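# Put one yellow sponge in each bench tote

## Task

Make each of the three totes on the bench hold exactly one yellow sponge, sitting fully inside with no part over the rim. Every yellow sponge not in a tote must finish on top of the low shelf, where the spare sponges start. The totes, and the cartons stored beneath the bench, must not be shifted or rotated. The robot must not topple or finish leaning, and the result must stay in place by itself, without the robot holding anything there.

## Robot and tools

Robot: TidyBot++, a wheeled base (0.54 m long, 0.50 m wide, 0.38 m tall) on four driven casters, carrying one seven-joint arm with a two-finger gripper. There is a single arm, so every joint command is one flat set of named values. The shoulder sits 0.12 m ahead of the base centre at 0.68 m height. Cameras: base_camera (fixed on the base, looking forward) and wrist_camera (looking along the hand).

Frames: the base frame has its origin on the floor below the base centre, x forward, y left, z up. hand_pose is reported in it: the point between the finger pads, with its z axis running out along the fingers and its y axis along the closing direction. The odometry frame is where the base frame stood when the scene began. base_odometry heading is positive to the left, range -3.142 to 3.142; it counts wheel rotation, so slip looks like motion, and it drifts a few centimetres and degrees over many moves. base_tilt is in degrees, positive when leaning forward or right, with a fixed offset of up to about 1 degree.

execute_actions: argument "actions" is a list holding one action or nothing (empty list = just report). Optional "cameras": list of "base_camera", "wrist_camera" or "all"; omitted or null gives all, [] gives none. An action may contain:
- "base": exactly one key, each a relative offset from where the base last reported itself, not a pose. translate_m: metres along x, forward positive, -2 to 2. strafe_m: metres sideways, left positive, -2 to 2. rotate_rad: radians in place, counter-clockwise seen from above positive, -6.3 to 6.3.
- "joints": absolute target angles by name, in radians, plus gripper_pos. joint_1_rad (any angle; positive turns the arm clockwise from above, opposite to rotate_rad), joint_2_rad shoulder -2.249 to 2.249, joint_3_rad any angle, joint_4_rad elbow -2.579 to 2.579, joint_5_rad any angle, joint_6_rad wrist -2.099 to 2.099, joint_7_rad any angle (hand pointing down: positive is counter-clockwise from above; at 1.57 the fingers open toward the robot's left and right). gripper_pos 0 (open, about 85 mm gap) to 1 (closed, squeezing about 100 N per finger); gap is roughly 85 x (1 - gripper_pos) mm. Unbounded joints go the short way, so rotate in steps under half a turn. Done tolerances are 0.039 rad for joints 1 to 4, 0.056 for 5 to 7, 0.03 for the gripper.
- "speeds": caps for that action only: translate_m and strafe_m 0.05 to 0.5 m/s, rotate_rad 0.1 to 1.57 rad/s (the maximum is the default). Very long base moves at low caps get refused; split them.
Unknown keys or out-of-range values make the whole call rejected with no motion. Keys left out may keep pursuing earlier targets.

Arm geometry: upper arm 0.42 m, forearm 0.31 m, hand 0.31 m to the hand point. With joint_1_rad 0, joint_3_rad 3.14, joint_5_rad 0 (near the start) the arm moves in the base's x-z plane. Angles from vertical, forward positive: upper arm = j2, forearm = j2 - j4, hand = j2 - j4 - j6. Forward reach from the shoulder is the sum of length x sin(angle), height above it the sum of length x cos(angle). The arm starts folded, hand down, sticking out up to 0.08 m ahead of the base. A downward hand reaches at most about 0.94 m height, and only near the base. Closed fingertips stick out about 20 mm past the hand point.

wait: "seconds" 0 to 10; commands nothing new and returns state and images. zoom_image: "camera" plus "region" [x0, y0, x1, y1] in pixels of that camera's latest image, top-left origin, at most 504 x 504. read_manual: returns licence texts only. finished_scene: "scene" number; ends the scene irreversibly and reports success.

Result lines: base_status and joint_status tell how each motion ended. "done" for the base only means the wheels turned the commanded amount. "off_target" means it stopped short and may still push. "contact_stop" or "time_out" means it gave up its target and holds. "joint command not followed" with a "cause:" line means arm targets were held back, usually because arm parts would collide; the gripper still moves, and blocked targets may be retried later. on_its_own lists unrequested motion. For the gripper at 1, "done" means empty fingers, "off_target" means something is held. motor_effort gives percent of maximum, peak in brackets, with offsets and noise. Motor temperatures list one value per arm joint; MOTOR HOT appears from 60 °C and at 75 °C an OVER-TEMPERATURE FAULT lets the arm sink (resend targets after). "ARM HIT" means the arm struck itself or the base hard. A torque sensor overload freezes arm and gripper for about 10 s and skips the rest of the call, while the base continues.

Accuracy: friction and load make the hand land a centimetre or two off, more when stretched or carrying. To fix, send each joint its previous command plus (wanted minus read); never command a read angle while holding something. Trust camera images over hand_pose.

Avoid: dropping or slamming sponges; bumping or dragging totes and cartons; driving the base while the arm is caught on something high (tipping risk); sideways shoves with a raised hand; driving into obstacles, since a blocked base pushes hard and may still report done. Objects can occasionally be nudged by outside pushes, so check the final state in images before finishing.

Each tool is called after "Call:" as name(argument=value, ...) on one line, values as JSON.

## Session

Call:
execute_actions(actions=[])

Scene clock: 0.00 s.
Motor temperatures (°C, as the motors report them): [34 33 32 36 42 39 44]
base_odometry: x=+0.000 y=+0.000 heading=+0.000 (m, m, rad; odometry frame)
base_tilt: forward=-0.1 right=+0.2 (deg)
base_status: not commanded
joint_positions: joint_1_rad=+0.029 joint_2_rad=-0.377 joint_3_rad=+3.103 joint_4_rad=-2.518 joint_5_rad=+0.012 joint_6_rad=-0.929 joint_7_rad=+1.595 gripper_pos=+0.000
joint_status: not commanded
motor_effort: joint_1_rad=+1 joint_2_rad=+1 joint_3_rad=+1 joint_4_rad=+14 joint_5_rad=+1 joint_6_rad=+0 joint_7_rad=+0 (%)
hand_pose: x=+0.2507 y=-0.0021 z=+0.5927 quat_wxyz=(+0.012, +0.999, +0.019, +0.035) (m; base frame)
pictures: base_camera, wrist_camera
Images, in order (width x height): base_camera 644x364, wrist_camera 644x476.

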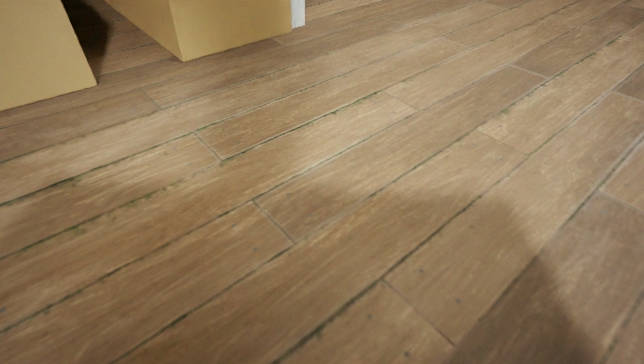

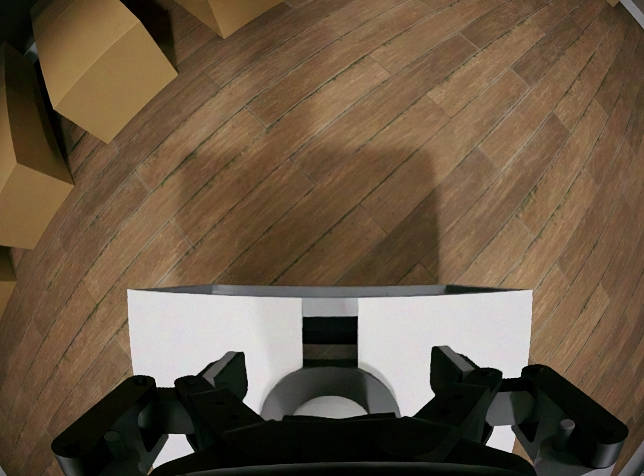

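Call:
execute_actions(actions=[{"joints":{"joint_6_rad":0.35,"joint_1_rad":-0.6}}], cameras=["wrist_camera"])

Call:
execute_actions(actions=[{"joints":{"joint_1_rad":0.9}}], cameras=["wrist_camera"])

Call:
execute_actions(actions=[{"joints":{"joint_1_rad":2.6}}], cameras=["wrist_camera"])

Call:
execute_actions(actions=[{"joints":{"joint_1_rad":-2.2}}], cameras=["wrist_camera"])

Scene clock: 10.90 s.
Motor temperatures (°C, as the motors report them): [34 33 32 36 42 39 44]
base_odometry: x=+0.000 y=+0.000 heading=+0.000 (m, m, rad; odometry frame)
base_tilt: forward=-0.2 right=+0.1 (deg)
base_status: not commanded
joint_positions: joint_1_rad=-0.578 joint_2_rad=-0.377 joint_3_rad=+3.103 joint_4_rad=-2.518 joint_5_rad=+0.012 joint_6_rad=+0.332 joint_7_rad=+1.595 gripper_pos=+0.000
joint_status: all done
motor_effort: joint_1_rad=+1(2) joint_2_rad=-4(4) joint_3_rad=+1(1) joint_4_rad=+18(18) joint_5_rad=+1(1) joint_6_rad=+8(8) joint_7_rad=+0(0) (%)
hand_pose: x=+0.4532 y=+0.2410 z=+0.8295 quat_wxyz=(-0.172, +0.743, +0.256, +0.593) (m; base frame)
pictures: wrist_camera
Images, in order (width x height): wrist_camera 644x476.

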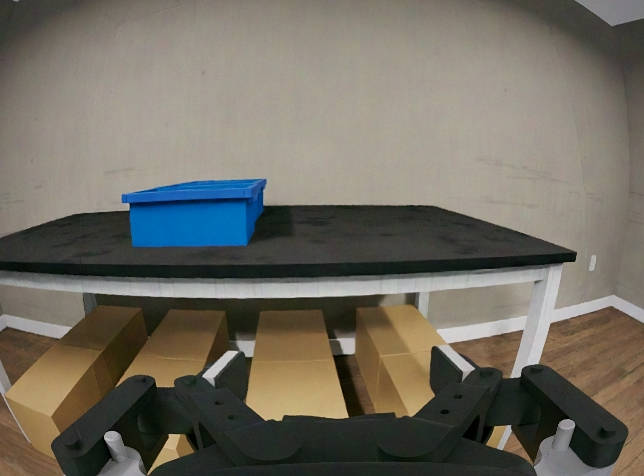

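Scene clock: 13.63 s.
Motor temperatures (°C, as the motors report them): [34 33 32 36 42 39 44]
base_odometry: x=+0.000 y=+0.000 heading=+0.000 (m, m, rad; odometry frame)
base_tilt: forward=-0.2 right=+0.2 (deg)
base_status: not commanded
joint_positions: joint_1_rad=+0.878 joint_2_rad=-0.377 joint_3_rad=+3.103 joint_4_rad=-2.518 joint_5_rad=+0.012 joint_6_rad=+0.332 joint_7_rad=+1.595 gripper_pos=+0.000
joint_status: all done
motor_effort: joint_1_rad=+0(1) joint_2_rad=-4(4) joint_3_rad=+1(2) joint_4_rad=+18(18) joint_5_rad=+1(1) joint_6_rad=+8(8) joint_7_rad=+1(0) (%)
hand_pose: x=+0.3968 y=-0.3043 z=+0.8295 quat_wxyz=(+0.266, +0.725, -0.303, +0.558) (m; base frame)
pictures: wrist_camera
Images, in order (width x height): wrist_camera 644x476.

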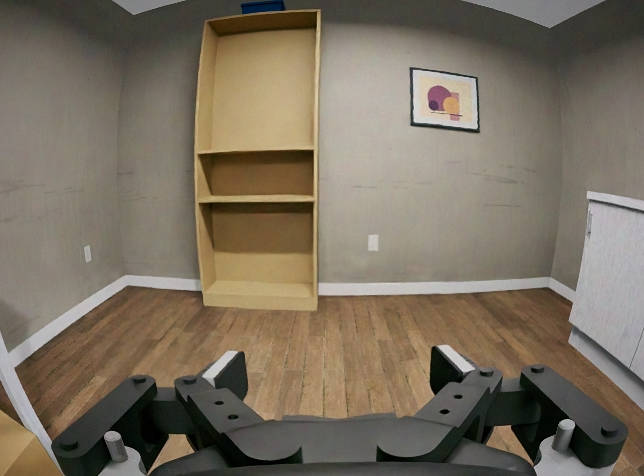

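Scene clock: 16.53 s.
Motor temperatures (°C, as the motors report them): [34 33 32 36 42 39 44]
base_odometry: x=+0.000 y=+0.000 heading=+0.000 (m, m, rad; odometry frame)
base_tilt: forward=-0.2 right=+0.2 (deg)
base_status: not commanded
joint_positions: joint_1_rad=+2.578 joint_2_rad=-0.377 joint_3_rad=+3.103 joint_4_rad=-2.518 joint_5_rad=+0.012 joint_6_rad=+0.332 joint_7_rad=+1.595 gripper_pos=+0.000
joint_status: all done
motor_effort: joint_1_rad=+1(0) joint_2_rad=-4(4) joint_3_rad=+1(2) joint_4_rad=+18(18) joint_5_rad=+1(1) joint_6_rad=+8(8) joint_7_rad=+0(1) (%)
hand_pose: x=-0.2185 y=-0.2363 z=+0.8295 quat_wxyz=(+0.595, +0.251, -0.745, +0.168) (m; base frame)
pictures: wrist_camera
Images, in order (width x height): wrist_camera 644x476.

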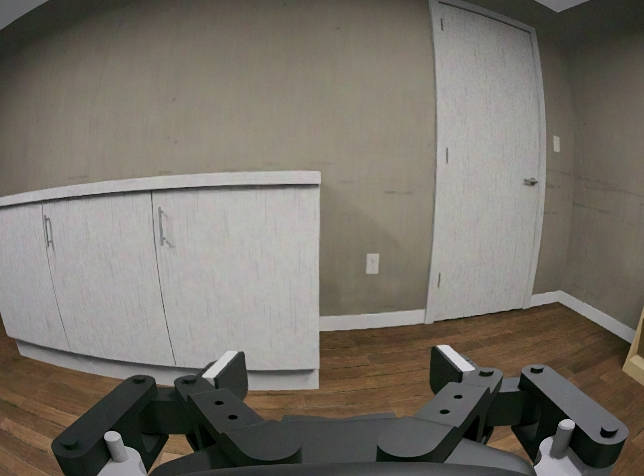

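Scene clock: 19.27 s.
Motor temperatures (°C, as the motors report them): [34 33 32 36 42 39 44]
base_odometry: x=+0.000 y=+0.000 heading=+0.000 (m, m, rad; odometry frame)
base_tilt: forward=-0.1 right=+0.2 (deg)
base_status: not commanded
joint_positions: joint_1_rad=+4.061 joint_2_rad=-0.377 joint_3_rad=+3.103 joint_4_rad=-2.518 joint_5_rad=+0.012 joint_6_rad=+0.332 joint_7_rad=+1.595 gripper_pos=+0.000
joint_status: all done
motor_effort: joint_1_rad=+1(1) joint_2_rad=-4(4) joint_3_rad=+1(1) joint_4_rad=+18(18) joint_5_rad=+1(1) joint_6_rad=+8(8) joint_7_rad=+0(0) (%)
hand_pose: x=-0.1459 y=+0.3156 z=+0.8295 quat_wxyz=(+0.552, -0.318, -0.719, -0.278) (m; base frame)
pictures: wrist_camera
Images, in order (width x height): wrist_camera 644x476.

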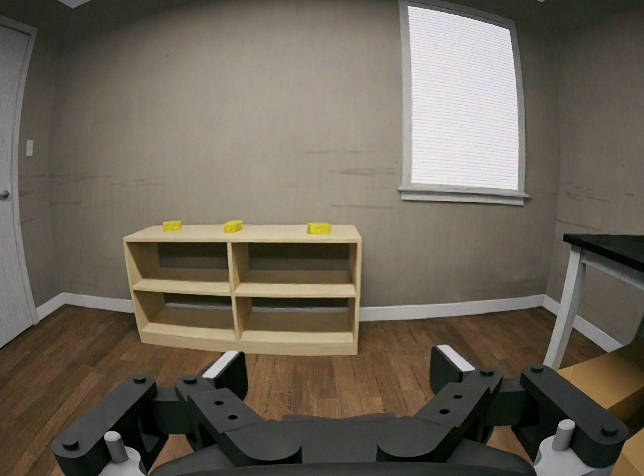

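Call:
execute_actions(actions=[{"joints":{"joint_1_rad":-1.25,"joint_6_rad":0.6}}], cameras=["wrist_camera"])

Scene clock: 24.43 s.
Motor temperatures (°C, as the motors report them): [34 33 32 36 42 39 44]
base_odometry: x=+0.000 y=+0.000 heading=+0.000 (m, m, rad; odometry frame)
base_tilt: forward=-0.1 right=+0.2 (deg)
base_status: not commanded
joint_positions: joint_1_rad=+5.011 joint_2_rad=-0.377 joint_3_rad=+3.103 joint_4_rad=-2.518 joint_5_rad=+0.012 joint_6_rad=+0.576 joint_7_rad=+1.595 gripper_pos=+0.000
joint_status: all done
motor_effort: joint_1_rad=+1(0) joint_2_rad=-4(4) joint_3_rad=+1(1) joint_4_rad=+18(18) joint_5_rad=+1(1) joint_6_rad=+9(8) joint_7_rad=+0(0) (%)
hand_pose: x=+0.2221 y=+0.4080 z=+0.9046 quat_wxyz=(+0.419, -0.548, -0.444, -0.572) (m; base frame)
pictures: wrist_camera
Images, in order (width x height): wrist_camera 644x476.

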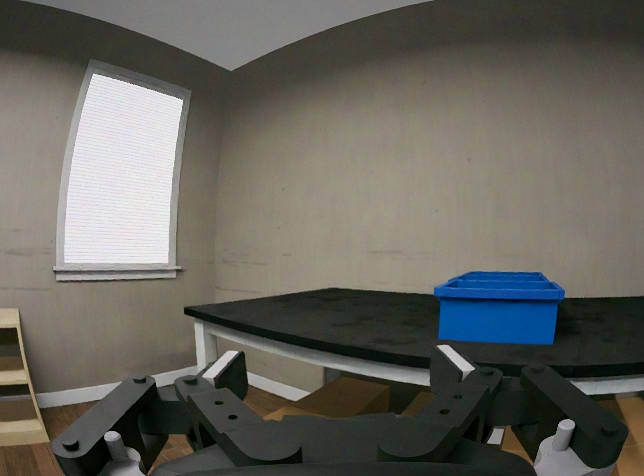

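Call:
execute_actions(actions=[{"base":{"rotate_rad":0.63},"joints":{"joint_1_rad":-0.3,"joint_2_rad":0,"joint_4_rad":-1.0,"joint_6_rad":-1.1}}])

Scene clock: 33.27 s.
Motor temperatures (°C, as the motors report them): [34 33 32 36 42 39 44]
base_odometry: x=+0.000 y=+0.000 heading=+0.630 (m, m, rad; odometry frame)
base_tilt: forward=-0.1 right=+0.3 (deg)
base_status: done
joint_positions: joint_1_rad=+5.960 joint_2_rad=-0.026 joint_3_rad=+3.103 joint_4_rad=-1.015 joint_5_rad=+0.012 joint_6_rad=-1.077 joint_7_rad=+1.595 gripper_pos=+0.000
joint_status: all done
motor_effort: joint_1_rad=+0(2) joint_2_rad=-16(15) joint_3_rad=+0(2) joint_4_rad=+17(21) joint_5_rad=+1(1) joint_6_rad=+7(9) joint_7_rad=-1(0) (%)
hand_pose: x=+0.6109 y=+0.1844 z=+1.1272 quat_wxyz=(+0.079, -0.843, -0.165, -0.506) (m; base frame)
pictures: base_camera, wrist_camera
Images, in order (width x height): base_camera 644x364, wrist_camera 644x476.

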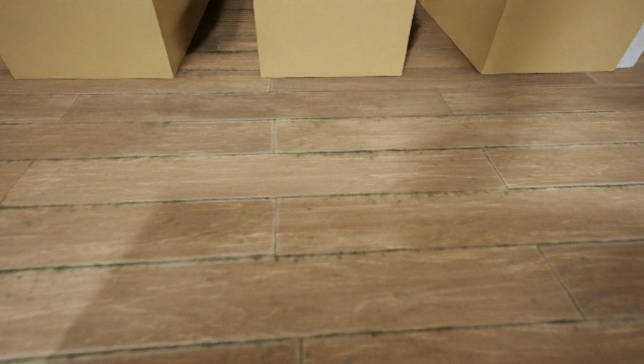

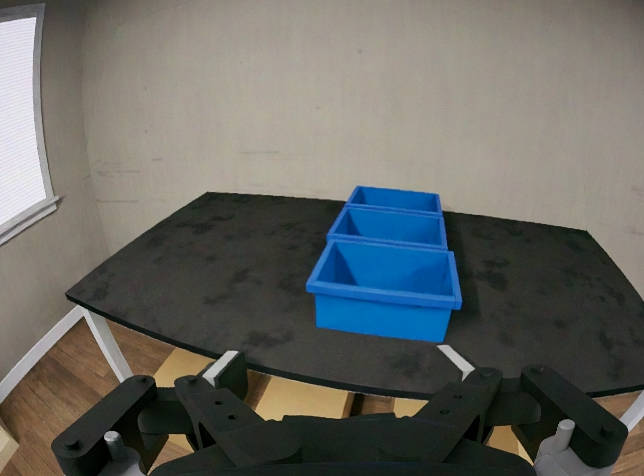

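Call:
execute_actions(actions=[{"base":{"rotate_rad":1.55},"joints":{"joint_1_rad":0}}])

Call:
execute_actions(actions=[{"base":{"translate_m":0.6},"joints":{"joint_6_rad":-1.6}}])

Scene clock: 40.30 s.
Motor temperatures (°C, as the motors report them): [34 33 32 36 42 39 44]
base_odometry: x=+0.000 y=+0.000 heading=+2.179 (m, m, rad; odometry frame)
base_tilt: forward=-0.3 right=+0.2 (deg)
base_status: done
joint_positions: joint_1_rad=+6.270 joint_2_rad=-0.005 joint_3_rad=+3.099 joint_4_rad=-1.015 joint_5_rad=+0.012 joint_6_rad=-1.077 joint_7_rad=+1.595 gripper_pos=+0.000
joint_status: all done
motor_effort: joint_1_rad=+0(3) joint_2_rad=-16(20) joint_3_rad=+0(2) joint_4_rad=+17(18) joint_5_rad=+1(0) joint_6_rad=+8(8) joint_7_rad=+0(0) (%)
hand_pose: x=+0.6525 y=+0.0280 z=+1.1165 quat_wxyz=(+0.002, -0.863, -0.035, -0.504) (m; base frame)
pictures: base_camera, wrist_camera
Images, in order (width x height): base_camera 644x364, wrist_camera 644x476.

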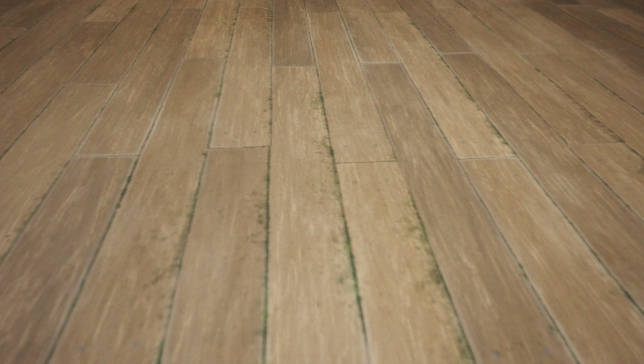

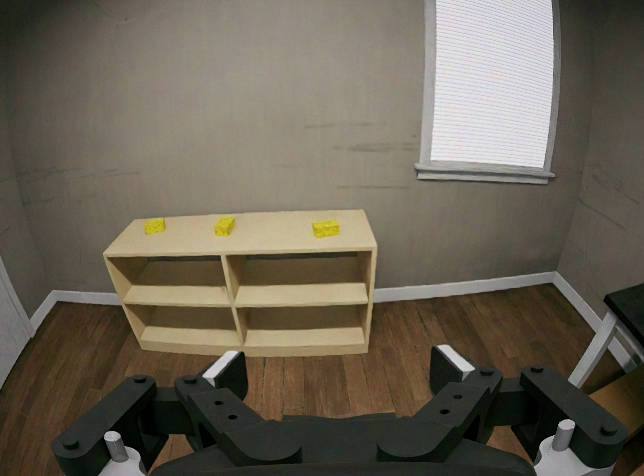

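Scene clock: 42.87 s.
Motor temperatures (°C, as the motors report them): [34 33 32 36 42 39 44]
base_odometry: x=-0.344 y=+0.492 heading=+2.180 (m, m, rad; odometry frame)
base_tilt: forward=-0.2 right=+0.2 (deg)
base_status: done
joint_positions: joint_1_rad=+6.270 joint_2_rad=-0.005 joint_3_rad=+3.099 joint_4_rad=-1.009 joint_5_rad=+0.012 joint_6_rad=-1.603 joint_7_rad=+1.595 gripper_pos=+0.000
joint_status: all done
motor_effort: joint_1_rad=+1(0) joint_2_rad=-15(18) joint_3_rad=+0(2) joint_4_rad=+16(18) joint_5_rad=+1(1) joint_6_rad=+4(7) joint_7_rad=+0(0) (%)
hand_pose: x=+0.5399 y=+0.0212 z=+1.0035 quat_wxyz=(-0.002, -0.964, -0.037, -0.264) (m; base frame)
pictures: base_camera, wrist_camera
Images, in order (width x height): base_camera 644x364, wrist_camera 644x476.

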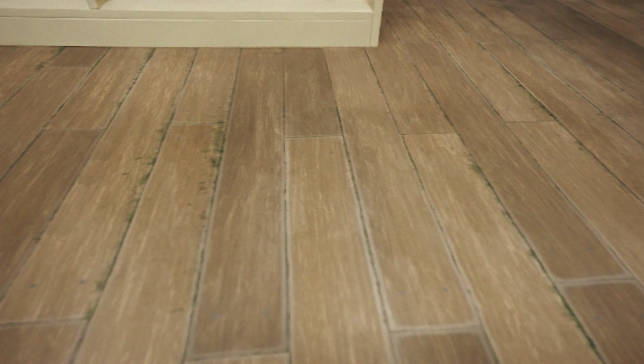

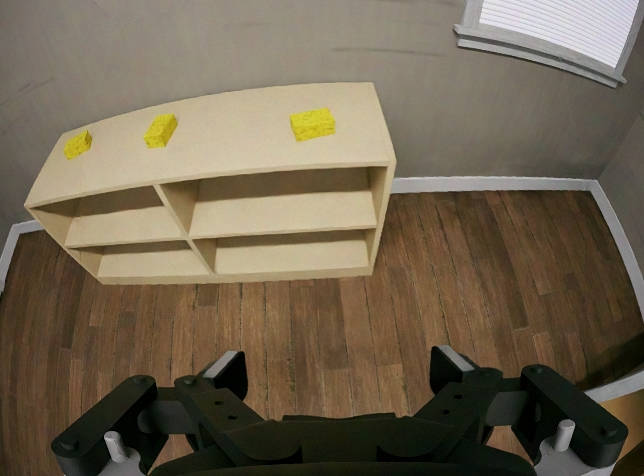

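Call:
execute_actions(actions=[{"base":{"translate_m":0.6},"joints":{"joint_2_rad":0.2,"joint_4_rad":-1.47,"joint_6_rad":-1.47}}])

Scene clock: 53.10 s.
Motor temperatures (°C, as the motors report them): [34 33 32 36 42 39 44]
base_odometry: x=-0.688 y=+0.984 heading=+2.181 (m, m, rad; odometry frame)
base_tilt: forward=-0.2 right=+0.2 (deg)
base_status: done
joint_positions: joint_1_rad=+6.270 joint_2_rad=+0.194 joint_3_rad=+3.099 joint_4_rad=-1.457 joint_5_rad=+0.012 joint_6_rad=-1.489 joint_7_rad=+1.595 gripper_pos=+0.000
joint_status: all done
motor_effort: joint_1_rad=+1(1) joint_2_rad=-21(25) joint_3_rad=+0(1) joint_4_rad=+15(17) joint_5_rad=+1(2) joint_6_rad=+0(4) joint_7_rad=-1(0) (%)
hand_pose: x=+0.5131 y=+0.0187 z=+0.7584 quat_wxyz=(-0.002, -0.999, -0.040, -0.001) (m; base frame)
pictures: base_camera, wrist_camera
Images, in order (width x height): base_camera 644x364, wrist_camera 644x476.

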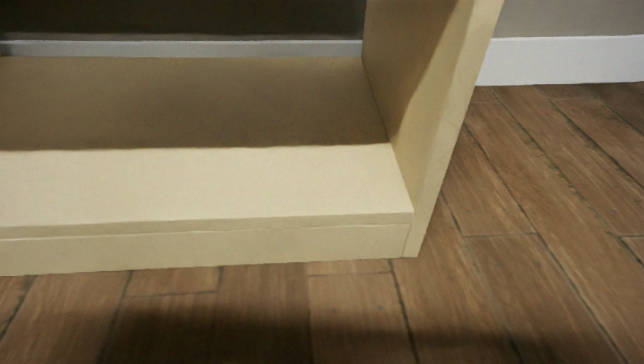

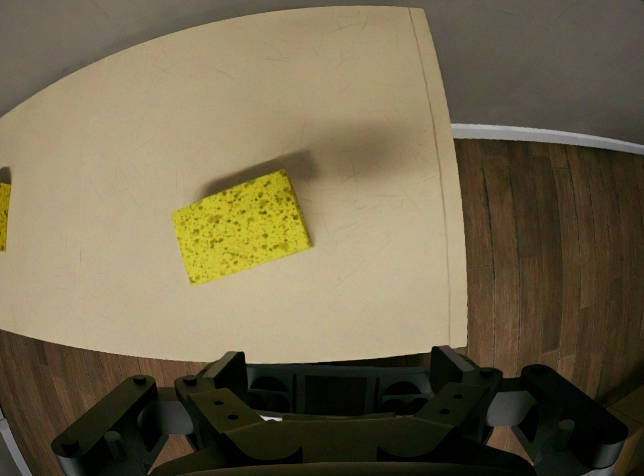

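Call:
execute_actions(actions=[{"base":{"strafe_m":0.07},"joints":{"joint_7_rad":0.37}}], cameras=[])

Call:
execute_actions(actions=[{"base":{"translate_m":0.065}}], cameras=["wrist_camera"])

Scene clock: 65.80 s.
Motor temperatures (°C, as the motors report them): [34 34 32 36 42 39 44]
base_odometry: x=-0.745 y=+0.944 heading=+2.181 (m, m, rad; odometry frame)
base_tilt: forward=-0.1 right=+0.3 (deg)
base_status: done
joint_positions: joint_1_rad=+6.271 joint_2_rad=+0.194 joint_3_rad=+3.098 joint_4_rad=-1.457 joint_5_rad=+0.012 joint_6_rad=-1.489 joint_7_rad=+0.393 gripper_pos=+0.000
joint_status: all done
motor_effort: joint_1_rad=+0(4) joint_2_rad=-21(21) joint_3_rad=+0(2) joint_4_rad=+15(15) joint_5_rad=+1(2) joint_6_rad=-1(0) joint_7_rad=+0(1) (%)
hand_pose: x=+0.5130 y=+0.0186 z=+0.7583 quat_wxyz=(-0.001, -0.847, +0.532, -0.002) (m; base frame)
pictures: none
No camera images: the call's "cameras" was empty. Leave "cameras" out to get every camera's image.

Scene clock: 66.87 s.
Motor temperatures (°C, as the motors report them): [34 34 32 36 42 39 44]
base_odometry: x=-0.783 y=+0.997 heading=+2.181 (m, m, rad; odometry frame)
base_tilt: forward=-0.1 right=+0.1 (deg)
base_status: done
joint_positions: joint_1_rad=+6.271 joint_2_rad=+0.198 joint_3_rad=+3.098 joint_4_rad=-1.458 joint_5_rad=+0.012 joint_6_rad=-1.488 joint_7_rad=+0.393 gripper_pos=+0.000
joint_status: not commanded
motor_effort: joint_1_rad=+1(0) joint_2_rad=-22(25) joint_3_rad=+0(1) joint_4_rad=+15(17) joint_5_rad=+1(1) joint_6_rad=-1(0) joint_7_rad=+1(1) (%)
hand_pose: x=+0.5131 y=+0.0186 z=+0.7565 quat_wxyz=(-0.002, -0.847, +0.532, +0.000) (m; base frame)
pictures: wrist_camera
Images, in order (width x height): wrist_camera 644x476.

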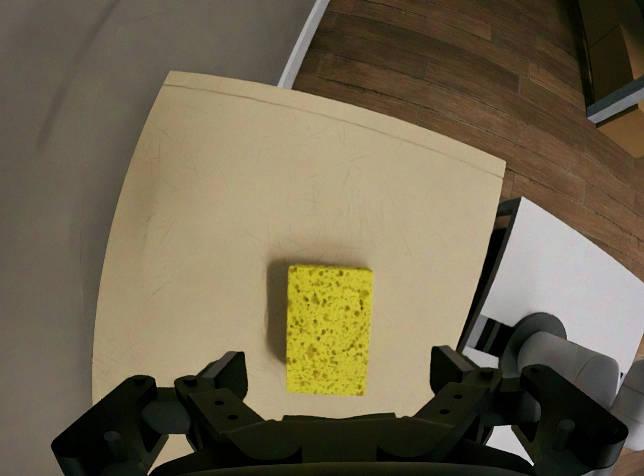

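Call:
execute_actions(actions=[{"joints":{"joint_2_rad":0.228,"joint_4_rad":-1.65,"joint_6_rad":-1.26}}], cameras=["wrist_camera"])

Scene clock: 74.57 s.
Motor temperatures (°C, as the motors report them): [34 34 32 36 42 39 44]
base_odometry: x=-0.783 y=+0.997 heading=+2.181 (m, m, rad; odometry frame)
base_tilt: forward=-0.1 right=+0.2 (deg)
base_status: not commanded
joint_positions: joint_1_rad=+6.271 joint_2_rad=+0.211 joint_3_rad=+3.098 joint_4_rad=-1.638 joint_5_rad=+0.012 joint_6_rad=-1.282 joint_7_rad=+0.393 gripper_pos=+0.000
joint_status: all done
motor_effort: joint_1_rad=+1(1) joint_2_rad=-21(22) joint_3_rad=+0(0) joint_4_rad=+15(16) joint_5_rad=+1(1) joint_6_rad=-1(0) joint_7_rad=+0(1) (%)
hand_pose: x=+0.5116 y=+0.0191 z=+0.6959 quat_wxyz=(+0.002, -0.847, +0.531, -0.005) (m; base frame)
pictures: wrist_camera
Images, in order (width x height): wrist_camera 644x476.

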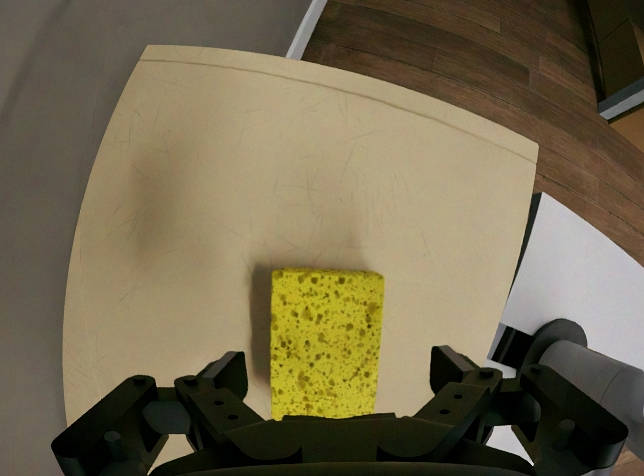

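Call:
execute_actions(actions=[{"joints":{"joint_2_rad":0.277,"joint_4_rad":-1.752,"joint_6_rad":-1.118}}], cameras=["wrist_camera"])

Call:
execute_actions(actions=[{"joints":{"gripper_pos":1}}], cameras=["wrist_camera"])

Scene clock: 80.93 s.
Motor temperatures (°C, as the motors report them): [34 34 32 36 42 39 44]
base_odometry: x=-0.783 y=+0.997 heading=+2.181 (m, m, rad; odometry frame)
base_tilt: forward=-0.2 right=+0.2 (deg)
base_status: not commanded
joint_positions: joint_1_rad=+6.271 joint_2_rad=+0.263 joint_3_rad=+3.098 joint_4_rad=-1.742 joint_5_rad=+0.012 joint_6_rad=-1.140 joint_7_rad=+0.393 gripper_pos=+0.000
joint_status: all done
motor_effort: joint_1_rad=+1(1) joint_2_rad=-22(24) joint_3_rad=+0(0) joint_4_rad=+14(15) joint_5_rad=+1(1) joint_6_rad=-1(0) joint_7_rad=+0(1) (%)
hand_pose: x=+0.5115 y=+0.0196 z=+0.6445 quat_wxyz=(-0.001, -0.848, +0.530, +0.001) (m; base frame)
pictures: wrist_camera
Images, in order (width x height): wrist_camera 644x476.

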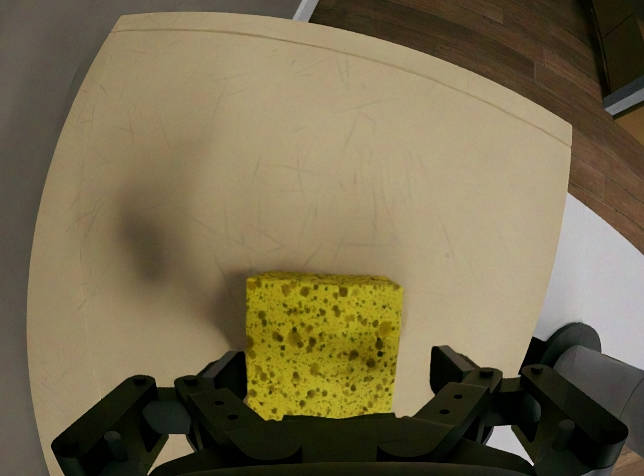

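Scene clock: 82.03 s.
Motor temperatures (°C, as the motors report them): [34 34 32 36 42 39 44]
base_odometry: x=-0.783 y=+0.997 heading=+2.181 (m, m, rad; odometry frame)
base_tilt: forward=-0.2 right=+0.2 (deg)
base_status: not commanded
joint_positions: joint_1_rad=+6.271 joint_2_rad=+0.259 joint_3_rad=+3.098 joint_4_rad=-1.741 joint_5_rad=+0.012 joint_6_rad=-1.138 joint_7_rad=+0.393 gripper_pos=+0.424
joint_status: gripper_pos off_target (ended at +0.424, target +1.000)
motor_effort: joint_1_rad=+0(0) joint_2_rad=-18(23) joint_3_rad=+0(0) joint_4_rad=+11(14) joint_5_rad=+1(1) joint_6_rad=-1(6) joint_7_rad=+1(1) (%)
hand_pose: x=+0.5127 y=+0.0197 z=+0.6467 quat_wxyz=(+0.001, -0.848, +0.530, -0.002) (m; base frame)
pictures: wrist_camera
Images, in order (width x height): wrist_camera 644x476.

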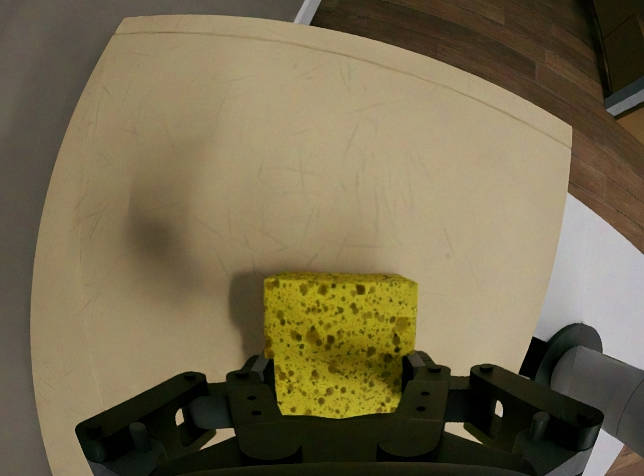

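Call:
execute_actions(actions=[{"joints":{"joint_2_rad":0.0,"joint_4_rad":-1.3,"joint_6_rad":-1.5}}], cameras=[])

Call:
execute_actions(actions=[{"base":{"translate_m":-0.3},"joints":{"joint_7_rad":1.57}}], cameras=[])

Call:
execute_actions(actions=[{"base":{"rotate_rad":-1.56}}], cameras=[])

Call:
execute_actions(actions=[{"base":{"strafe_m":-0.92}}])

Scene clock: 95.93 s.
Motor temperatures (°C, as the motors report them): [34 34 32 36 42 39 44]
base_odometry: x=-0.783 y=+0.997 heading=+2.181 (m, m, rad; odometry frame)
base_tilt: forward=-0.2 right=+0.3 (deg)
base_status: not commanded
joint_positions: joint_1_rad=+6.271 joint_2_rad=+0.010 joint_3_rad=+3.098 joint_4_rad=-1.312 joint_5_rad=+0.012 joint_6_rad=-1.478 joint_7_rad=+0.393 gripper_pos=+0.424
joint_status: all done
motor_effort: joint_1_rad=+0(0) joint_2_rad=-16(26) joint_3_rad=+1(0) joint_4_rad=+16(17) joint_5_rad=+2(1) joint_6_rad=+3(2) joint_7_rad=+0(0) (%)
hand_pose: x=+0.5312 y=+0.0205 z=+0.8867 quat_wxyz=(+0.093, -0.834, +0.525, -0.142) (m; base frame)
pictures: none
No camera images: the call's "cameras" was empty. Leave "cameras" out to get every camera's image.

Scene clock: 97.93 s.
Motor temperatures (°C, as the motors report them): [34 34 32 36 42 39 44]
base_odometry: x=-0.611 y=+0.751 heading=+2.180 (m, m, rad; odometry frame)
base_tilt: forward=-0.3 right=+0.2 (deg)
base_status: done
joint_positions: joint_1_rad=+6.271 joint_2_rad=+0.001 joint_3_rad=+3.099 joint_4_rad=-1.312 joint_5_rad=+0.012 joint_6_rad=-1.481 joint_7_rad=+1.547 gripper_pos=+0.424
joint_status: all done
motor_effort: joint_1_rad=+1(1) joint_2_rad=-16(20) joint_3_rad=+0(1) joint_4_rad=+17(17) joint_5_rad=+1(2) joint_6_rad=+3(3) joint_7_rad=+0(0) (%)
hand_pose: x=+0.5286 y=+0.0198 z=+0.8900 quat_wxyz=(+0.001, -0.985, -0.014, -0.173) (m; base frame)
pictures: none
No camera images: the call's "cameras" was empty. Leave "cameras" out to get every camera's image.

Scene clock: 100.20 s.
Motor temperatures (°C, as the motors report them): [34 34 32 36 42 39 44]
base_odometry: x=-0.611 y=+0.751 heading=+0.621 (m, m, rad; odometry frame)
base_tilt: forward=-0.3 right=+0.1 (deg)
base_status: done
joint_positions: joint_1_rad=+6.275 joint_2_rad=+0.001 joint_3_rad=+3.106 joint_4_rad=-1.312 joint_5_rad=+0.012 joint_6_rad=-1.481 joint_7_rad=+1.547 gripper_pos=+0.424
joint_status: not commanded
motor_effort: joint_1_rad=+1(3) joint_2_rad=-16(19) joint_3_rad=+0(3) joint_4_rad=+17(17) joint_5_rad=+1(2) joint_6_rad=+3(2) joint_7_rad=+0(0) (%)
hand_pose: x=+0.5288 y=+0.0154 z=+0.8900 quat_wxyz=(+0.000, -0.985, -0.009, -0.173) (m; base frame)
pictures: none
No camera images: the call's "cameras" was empty. Leave "cameras" out to get every camera's image.

Scene clock: 103.40 s.
Motor temperatures (°C, as the motors report them): [34 34 32 36 42 39 44]
base_odometry: x=-0.077 y=+0.001 heading=+0.620 (m, m, rad; odometry frame)
base_tilt: forward=-0.2 right=+0.2 (deg)
base_status: done
joint_positions: joint_1_rad=+6.275 joint_2_rad=+0.001 joint_3_rad=+3.106 joint_4_rad=-1.312 joint_5_rad=+0.012 joint_6_rad=-1.481 joint_7_rad=+1.547 gripper_pos=+0.424
joint_status: not commanded
motor_effort: joint_1_rad=+0(3) joint_2_rad=-16(17) joint_3_rad=+0(3) joint_4_rad=+17(17) joint_5_rad=+1(2) joint_6_rad=+3(3) joint_7_rad=+0(1) (%)
hand_pose: x=+0.5288 y=+0.0157 z=+0.8900 quat_wxyz=(+0.000, -0.985, -0.009, -0.173) (m; base frame)
pictures: base_camera, wrist_camera
Images, in order (width x height): base_camera 644x364, wrist_camera 644x476.

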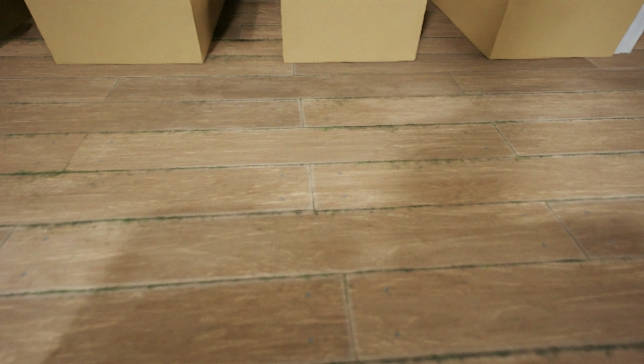

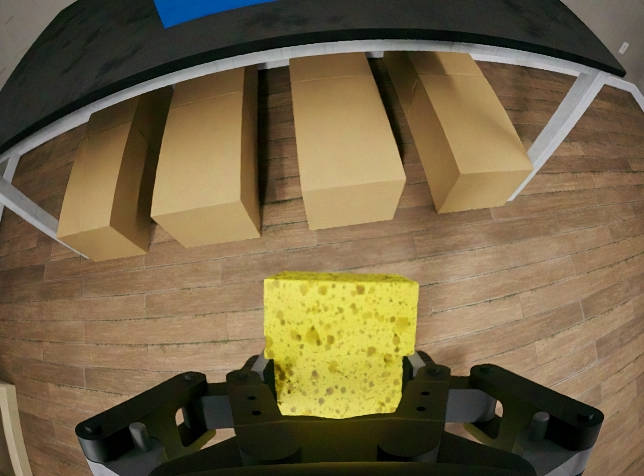

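Call:
execute_actions(actions=[{"base":{"strafe_m":0.25},"joints":{"joint_4_rad":-0.9,"joint_6_rad":-1.5}}], cameras=[])

Call:
execute_actions(actions=[{"base":{"translate_m":0.4}}])

Scene clock: 109.57 s.
Motor temperatures (°C, as the motors report them): [34 34 32 36 42 39 44]
base_odometry: x=-0.222 y=+0.205 heading=+0.619 (m, m, rad; odometry frame)
base_tilt: forward=-0.2 right=+0.3 (deg)
base_status: done
joint_positions: joint_1_rad=+6.276 joint_2_rad=+0.001 joint_3_rad=+3.102 joint_4_rad=-0.914 joint_5_rad=+0.013 joint_6_rad=-1.481 joint_7_rad=+1.547 gripper_pos=+0.424
joint_status: all done
motor_effort: joint_1_rad=+1(4) joint_2_rad=-15(18) joint_3_rad=+1(3) joint_4_rad=+16(18) joint_5_rad=+1(3) joint_6_rad=+6(6) joint_7_rad=+0(0) (%)
hand_pose: x=+0.5790 y=+0.0192 z=+1.0657 quat_wxyz=(+0.007, -0.931, -0.009, -0.364) (m; base frame)
pictures: none
No camera images: the call's "cameras" was empty. Leave "cameras" out to get every camera's image.

Scene clock: 111.73 s.
Motor temperatures (°C, as the motors report them): [34 34 32 36 42 39 44]
base_odometry: x=+0.104 y=+0.437 heading=+0.620 (m, m, rad; odometry frame)
base_tilt: forward=-0.2 right=+0.3 (deg)
base_status: done
joint_positions: joint_1_rad=+6.276 joint_2_rad=+0.007 joint_3_rad=+3.102 joint_4_rad=-0.913 joint_5_rad=+0.013 joint_6_rad=-1.482 joint_7_rad=+1.547 gripper_pos=+0.424
joint_status: not commanded
motor_effort: joint_1_rad=+1(1) joint_2_rad=-15(21) joint_3_rad=+1(1) joint_4_rad=+16(17) joint_5_rad=+1(2) joint_6_rad=+6(6) joint_7_rad=+0(1) (%)
hand_pose: x=+0.5809 y=+0.0192 z=+1.0635 quat_wxyz=(+0.007, -0.932, -0.009, -0.362) (m; base frame)
pictures: base_camera, wrist_camera
Images, in order (width x height): base_camera 644x364, wrist_camera 644x476.

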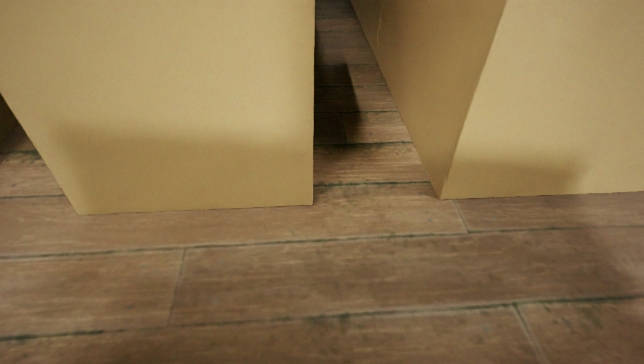

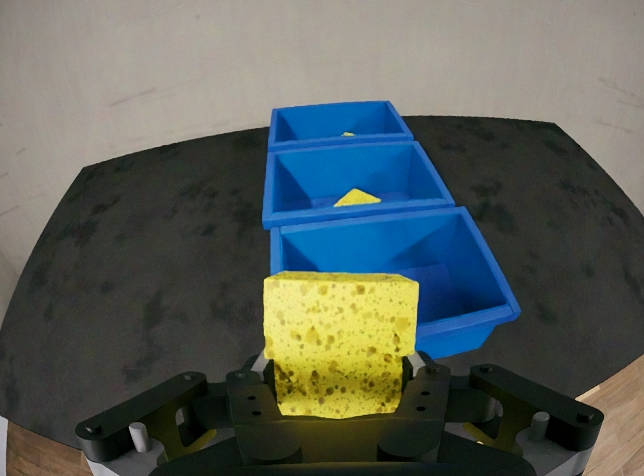

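Call:
execute_actions(actions=[{"base":{"translate_m":0.2},"joints":{"joint_6_rad":-1.95,"joint_4_rad":-0.8}}])

Scene clock: 122.60 s.
Motor temperatures (°C, as the motors report them): [34 34 32 36 42 39 44]
base_odometry: x=+0.267 y=+0.554 heading=+0.620 (m, m, rad; odometry frame)
base_tilt: forward=-0.1 right=+0.2 (deg)
base_status: done
joint_positions: joint_1_rad=+6.276 joint_2_rad=+0.008 joint_3_rad=+3.102 joint_4_rad=-0.814 joint_5_rad=+0.013 joint_6_rad=-1.948 joint_7_rad=+1.547 gripper_pos=+0.424
joint_status: all done
motor_effort: joint_1_rad=+1(1) joint_2_rad=-13(17) joint_3_rad=+1(1) joint_4_rad=+13(16) joint_5_rad=+2(2) joint_6_rad=+3(6) joint_7_rad=+0(0) (%)
hand_pose: x=+0.4650 y=+0.0140 z=+1.0265 quat_wxyz=(+0.001, -0.983, -0.008, -0.185) (m; base frame)
pictures: base_camera, wrist_camera
Images, in order (width x height): base_camera 644x364, wrist_camera 644x476.

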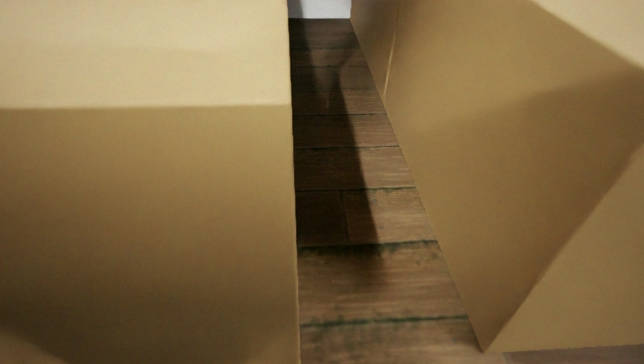

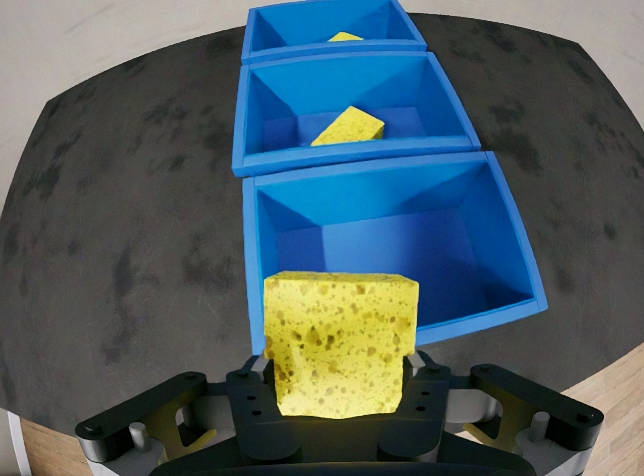

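Call:
execute_actions(actions=[{"joints":{"joint_2_rad":0.5,"joint_4_rad":-0.45,"joint_6_rad":-1.5}}], cameras=["wrist_camera"])

Scene clock: 131.60 s.
Motor temperatures (°C, as the motors report them): [34 34 32 37 42 39 44]
base_odometry: x=+0.267 y=+0.554 heading=+0.620 (m, m, rad; odometry frame)
base_tilt: forward=-0.1 right=+0.2 (deg)
base_status: not commanded
joint_positions: joint_1_rad=+6.276 joint_2_rad=+0.502 joint_3_rad=+3.102 joint_4_rad=-0.468 joint_5_rad=+0.013 joint_6_rad=-1.522 joint_7_rad=+1.547 gripper_pos=+0.424
joint_status: all done
motor_effort: joint_1_rad=+1(1) joint_2_rad=-32(35) joint_3_rad=+0(0) joint_4_rad=+16(17) joint_5_rad=+1(1) joint_6_rad=+5(6) joint_7_rad=+1(0) (%)
hand_pose: x=+0.7683 y=+0.0192 z=+0.9809 quat_wxyz=(+0.014, -0.948, -0.004, -0.319) (m; base frame)
pictures: wrist_camera
Images, in order (width x height): wrist_camera 644x476.

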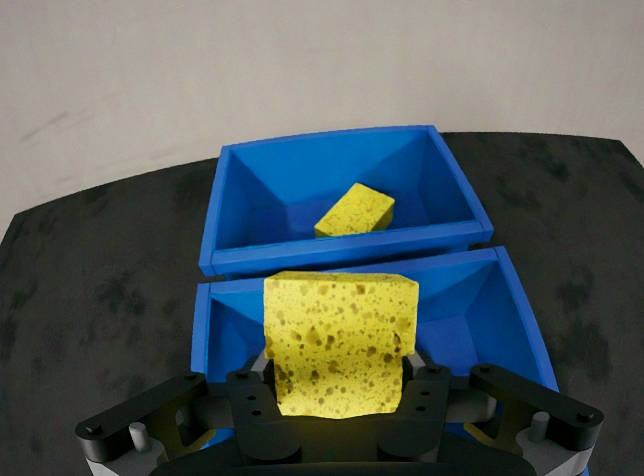

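Call:
execute_actions(actions=[{"joints":{"joint_1_rad":0.07,"joint_2_rad":0.33,"joint_4_rad":-0.76,"joint_6_rad":-1.8}}], cameras=["wrist_camera"])

Scene clock: 139.23 s.
Motor temperatures (°C, as the motors report them): [34 34 32 37 42 39 44]
base_odometry: x=+0.267 y=+0.554 heading=+0.620 (m, m, rad; odometry frame)
base_tilt: forward=-0.2 right=+0.2 (deg)
base_status: not commanded
joint_positions: joint_1_rad=+6.330 joint_2_rad=+0.347 joint_3_rad=+3.102 joint_4_rad=-0.744 joint_5_rad=+0.013 joint_6_rad=-1.780 joint_7_rad=+1.547 gripper_pos=+0.424
joint_status: all done
motor_effort: joint_1_rad=+1(1) joint_2_rad=-26(33) joint_3_rad=+0(0) joint_4_rad=+15(16) joint_5_rad=+1(1) joint_6_rad=+2(4) joint_7_rad=+0(0) (%)
hand_pose: x=+0.6235 y=-0.0103 z=+0.9227 quat_wxyz=(+0.002, -0.991, +0.019, -0.135) (m; base frame)
pictures: wrist_camera
Images, in order (width x height): wrist_camera 644x476.

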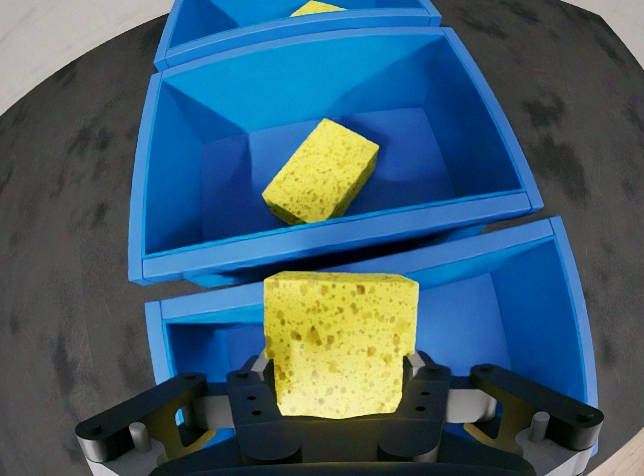

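Call:
execute_actions(actions=[{"joints":{"joint_2_rad":0.37,"joint_4_rad":-0.87,"joint_6_rad":-1.92}}])

Scene clock: 145.03 s.
Motor temperatures (°C, as the motors report them): [34 34 32 37 42 39 44]
base_odometry: x=+0.267 y=+0.554 heading=+0.620 (m, m, rad; odometry frame)
base_tilt: forward=-0.1 right=+0.2 (deg)
base_status: not commanded
joint_positions: joint_1_rad=+6.330 joint_2_rad=+0.358 joint_3_rad=+3.102 joint_4_rad=-0.860 joint_5_rad=+0.013 joint_6_rad=-1.901 joint_7_rad=+1.547 gripper_pos=+0.424
joint_status: all done
motor_effort: joint_1_rad=+0(1) joint_2_rad=-27(28) joint_3_rad=+0(0) joint_4_rad=+15(15) joint_5_rad=+1(1) joint_6_rad=+0(2) joint_7_rad=+0(0) (%)
hand_pose: x=+0.5681 y=-0.0091 z=+0.8735 quat_wxyz=(+0.001, -1.000, +0.019, -0.012) (m; base frame)
pictures: base_camera, wrist_camera
Images, in order (width x height): base_camera 644x364, wrist_camera 644x476.

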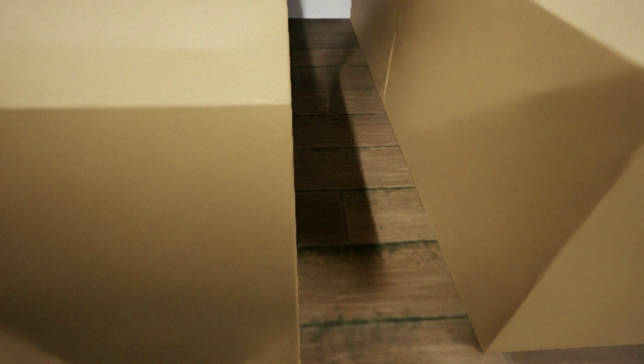

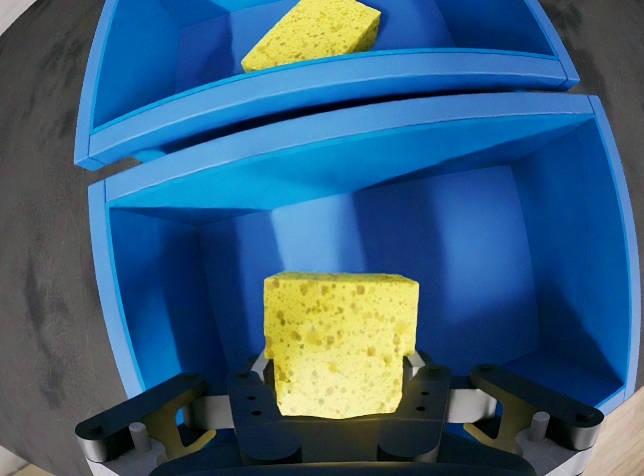

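Call:
execute_actions(actions=[{"joints":{"joint_2_rad":0.42,"joint_4_rad":-0.963,"joint_6_rad":-1.80}}], cameras=["wrist_camera"])

Scene clock: 150.47 s.
Motor temperatures (°C, as the motors report them): [34 34 32 37 42 39 44]
base_odometry: x=+0.266 y=+0.554 heading=+0.620 (m, m, rad; odometry frame)
base_tilt: forward=-0.2 right=+0.2 (deg)
base_status: not commanded
joint_positions: joint_1_rad=+6.330 joint_2_rad=+0.411 joint_3_rad=+3.102 joint_4_rad=-0.951 joint_5_rad=+0.013 joint_6_rad=-1.819 joint_7_rad=+1.547 gripper_pos=+0.424
joint_status: all done
motor_effort: joint_1_rad=+0(1) joint_2_rad=-28(31) joint_3_rad=+0(0) joint_4_rad=+15(16) joint_5_rad=+1(1) joint_6_rad=-1(0) joint_7_rad=-1(1) (%)
hand_pose: x=+0.5816 y=-0.0092 z=+0.8219 quat_wxyz=(+0.002, -1.000, +0.018, +0.020) (m; base frame)
pictures: wrist_camera
Images, in order (width x height): wrist_camera 644x476.

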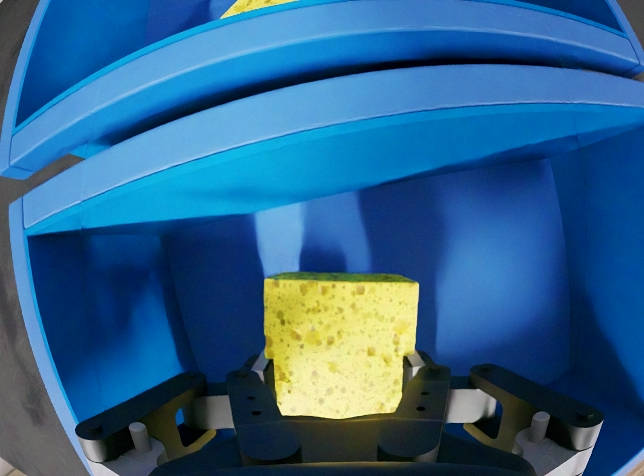

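Call:
execute_actions(actions=[{"joints":{"joint_2_rad":0.435,"joint_4_rad":-1.01,"joint_6_rad":-1.74}}], cameras=[])

Call:
execute_actions(actions=[{"joints":{"gripper_pos":0.1}}], cameras=["wrist_camera"])

Call:
execute_actions(actions=[{"joints":{"joint_2_rad":0.33,"joint_4_rad":-0.76,"joint_6_rad":-1.9}}], cameras=["wrist_camera"])

Call:
execute_actions(actions=[{"joints":{"joint_2_rad":0.5,"joint_4_rad":-0.35,"joint_6_rad":-1.6}}], cameras=["wrist_camera"])

Scene clock: 159.43 s.
Motor temperatures (°C, as the motors report them): [34 34 32 37 42 39 44]
base_odometry: x=+0.266 y=+0.554 heading=+0.620 (m, m, rad; odometry frame)
base_tilt: forward=-0.2 right=+0.2 (deg)
base_status: not commanded
joint_positions: joint_1_rad=+6.330 joint_2_rad=+0.419 joint_3_rad=+3.102 joint_4_rad=-0.998 joint_5_rad=+0.013 joint_6_rad=-1.761 joint_7_rad=+1.547 gripper_pos=+0.424
joint_status: all done
motor_effort: joint_1_rad=+1(0) joint_2_rad=-28(30) joint_3_rad=+0(0) joint_4_rad=+15(15) joint_5_rad=+1(1) joint_6_rad=-1(1) joint_7_rad=+0(0) (%)
hand_pose: x=+0.5889 y=-0.0092 z=+0.8033 quat_wxyz=(+0.002, -1.000, +0.018, +0.018) (m; base frame)
pictures: none
No camera images: the call's "cameras" was empty. Leave "cameras" out to get every camera's image.

Scene clock: 160.47 s.
Motor temperatures (°C, as the motors report them): [34 34 32 37 42 39 44]
base_odometry: x=+0.266 y=+0.554 heading=+0.620 (m, m, rad; odometry frame)
base_tilt: forward=-0.2 right=+0.2 (deg)
base_status: not commanded
joint_positions: joint_1_rad=+6.330 joint_2_rad=+0.419 joint_3_rad=+3.102 joint_4_rad=-0.998 joint_5_rad=+0.013 joint_6_rad=-1.761 joint_7_rad=+1.547 gripper_pos=+0.100
joint_status: all done
motor_effort: joint_1_rad=+1(1) joint_2_rad=-29(29) joint_3_rad=+0(0) joint_4_rad=+15(15) joint_5_rad=+1(1) joint_6_rad=-1(1) joint_7_rad=+1(0) (%)
hand_pose: x=+0.5889 y=-0.0092 z=+0.8033 quat_wxyz=(+0.002, -1.000, +0.018, +0.018) (m; base frame)
pictures: wrist_camera
Images, in order (width x height): wrist_camera 644x476.

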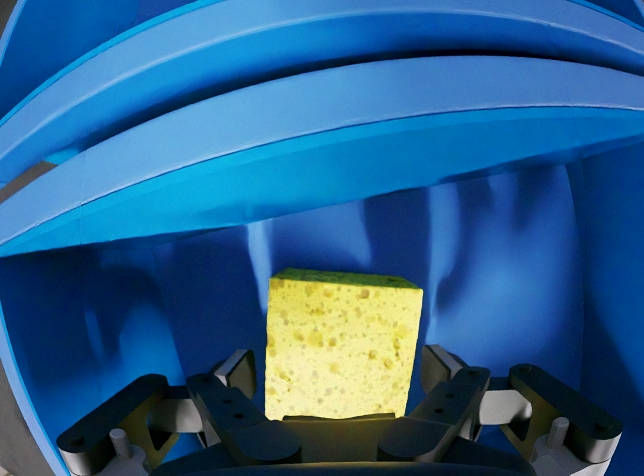

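Scene clock: 161.77 s.
Motor temperatures (°C, as the motors report them): [34 34 32 37 42 39 44]
base_odometry: x=+0.266 y=+0.554 heading=+0.620 (m, m, rad; odometry frame)
base_tilt: forward=-0.2 right=+0.2 (deg)
base_status: not commanded
joint_positions: joint_1_rad=+6.330 joint_2_rad=+0.335 joint_3_rad=+3.102 joint_4_rad=-0.769 joint_5_rad=+0.013 joint_6_rad=-1.878 joint_7_rad=+1.547 gripper_pos=+0.100
joint_status: all done
motor_effort: joint_1_rad=+0(1) joint_2_rad=-25(31) joint_3_rad=+0(0) joint_4_rad=+15(16) joint_5_rad=+1(1) joint_6_rad=+1(0) joint_7_rad=+0(0) (%)
hand_pose: x=+0.5870 y=-0.0095 z=+0.9134 quat_wxyz=(+0.001, -0.997, +0.019, -0.080) (m; base frame)
pictures: wrist_camera
Images, in order (width x height): wrist_camera 644x476.

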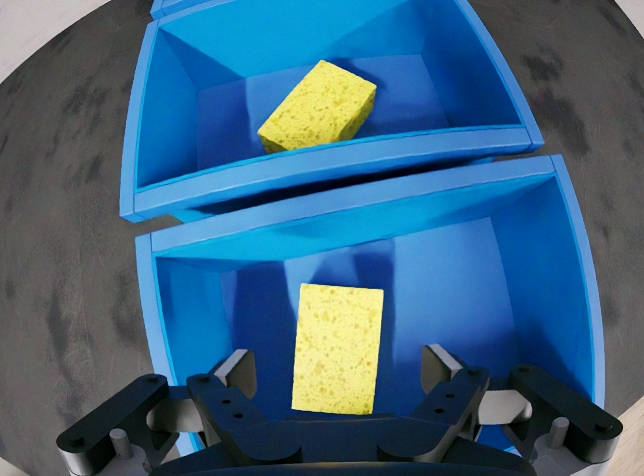

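Scene clock: 163.33 s.
Motor temperatures (°C, as the motors report them): [34 34 32 37 42 39 44]
base_odometry: x=+0.266 y=+0.554 heading=+0.620 (m, m, rad; odometry frame)
base_tilt: forward=-0.1 right=+0.2 (deg)
base_status: not commanded
joint_positions: joint_1_rad=+6.330 joint_2_rad=+0.480 joint_3_rad=+3.102 joint_4_rad=-0.367 joint_5_rad=+0.013 joint_6_rad=-1.622 joint_7_rad=+1.547 gripper_pos=+0.100
joint_status: all done
motor_effort: joint_1_rad=+1(1) joint_2_rad=-30(31) joint_3_rad=+0(0) joint_4_rad=+15(16) joint_5_rad=+1(1) joint_6_rad=+5(5) joint_7_rad=+0(1) (%)
hand_pose: x=+0.7422 y=-0.0157 z=+1.0204 quat_wxyz=(+0.005, -0.944, +0.022, -0.331) (m; base frame)
pictures: wrist_camera
Images, in order (width x height): wrist_camera 644x476.

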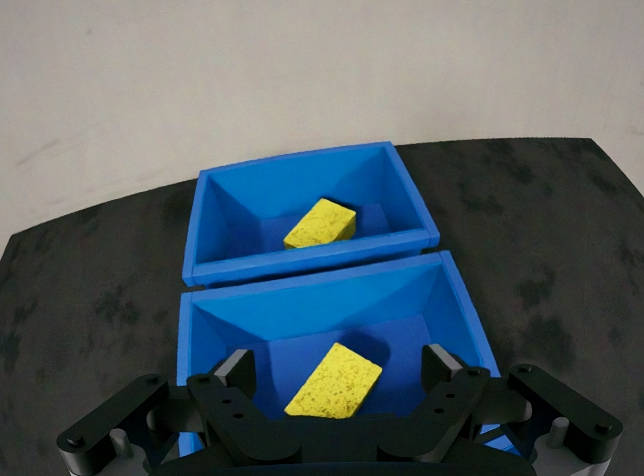

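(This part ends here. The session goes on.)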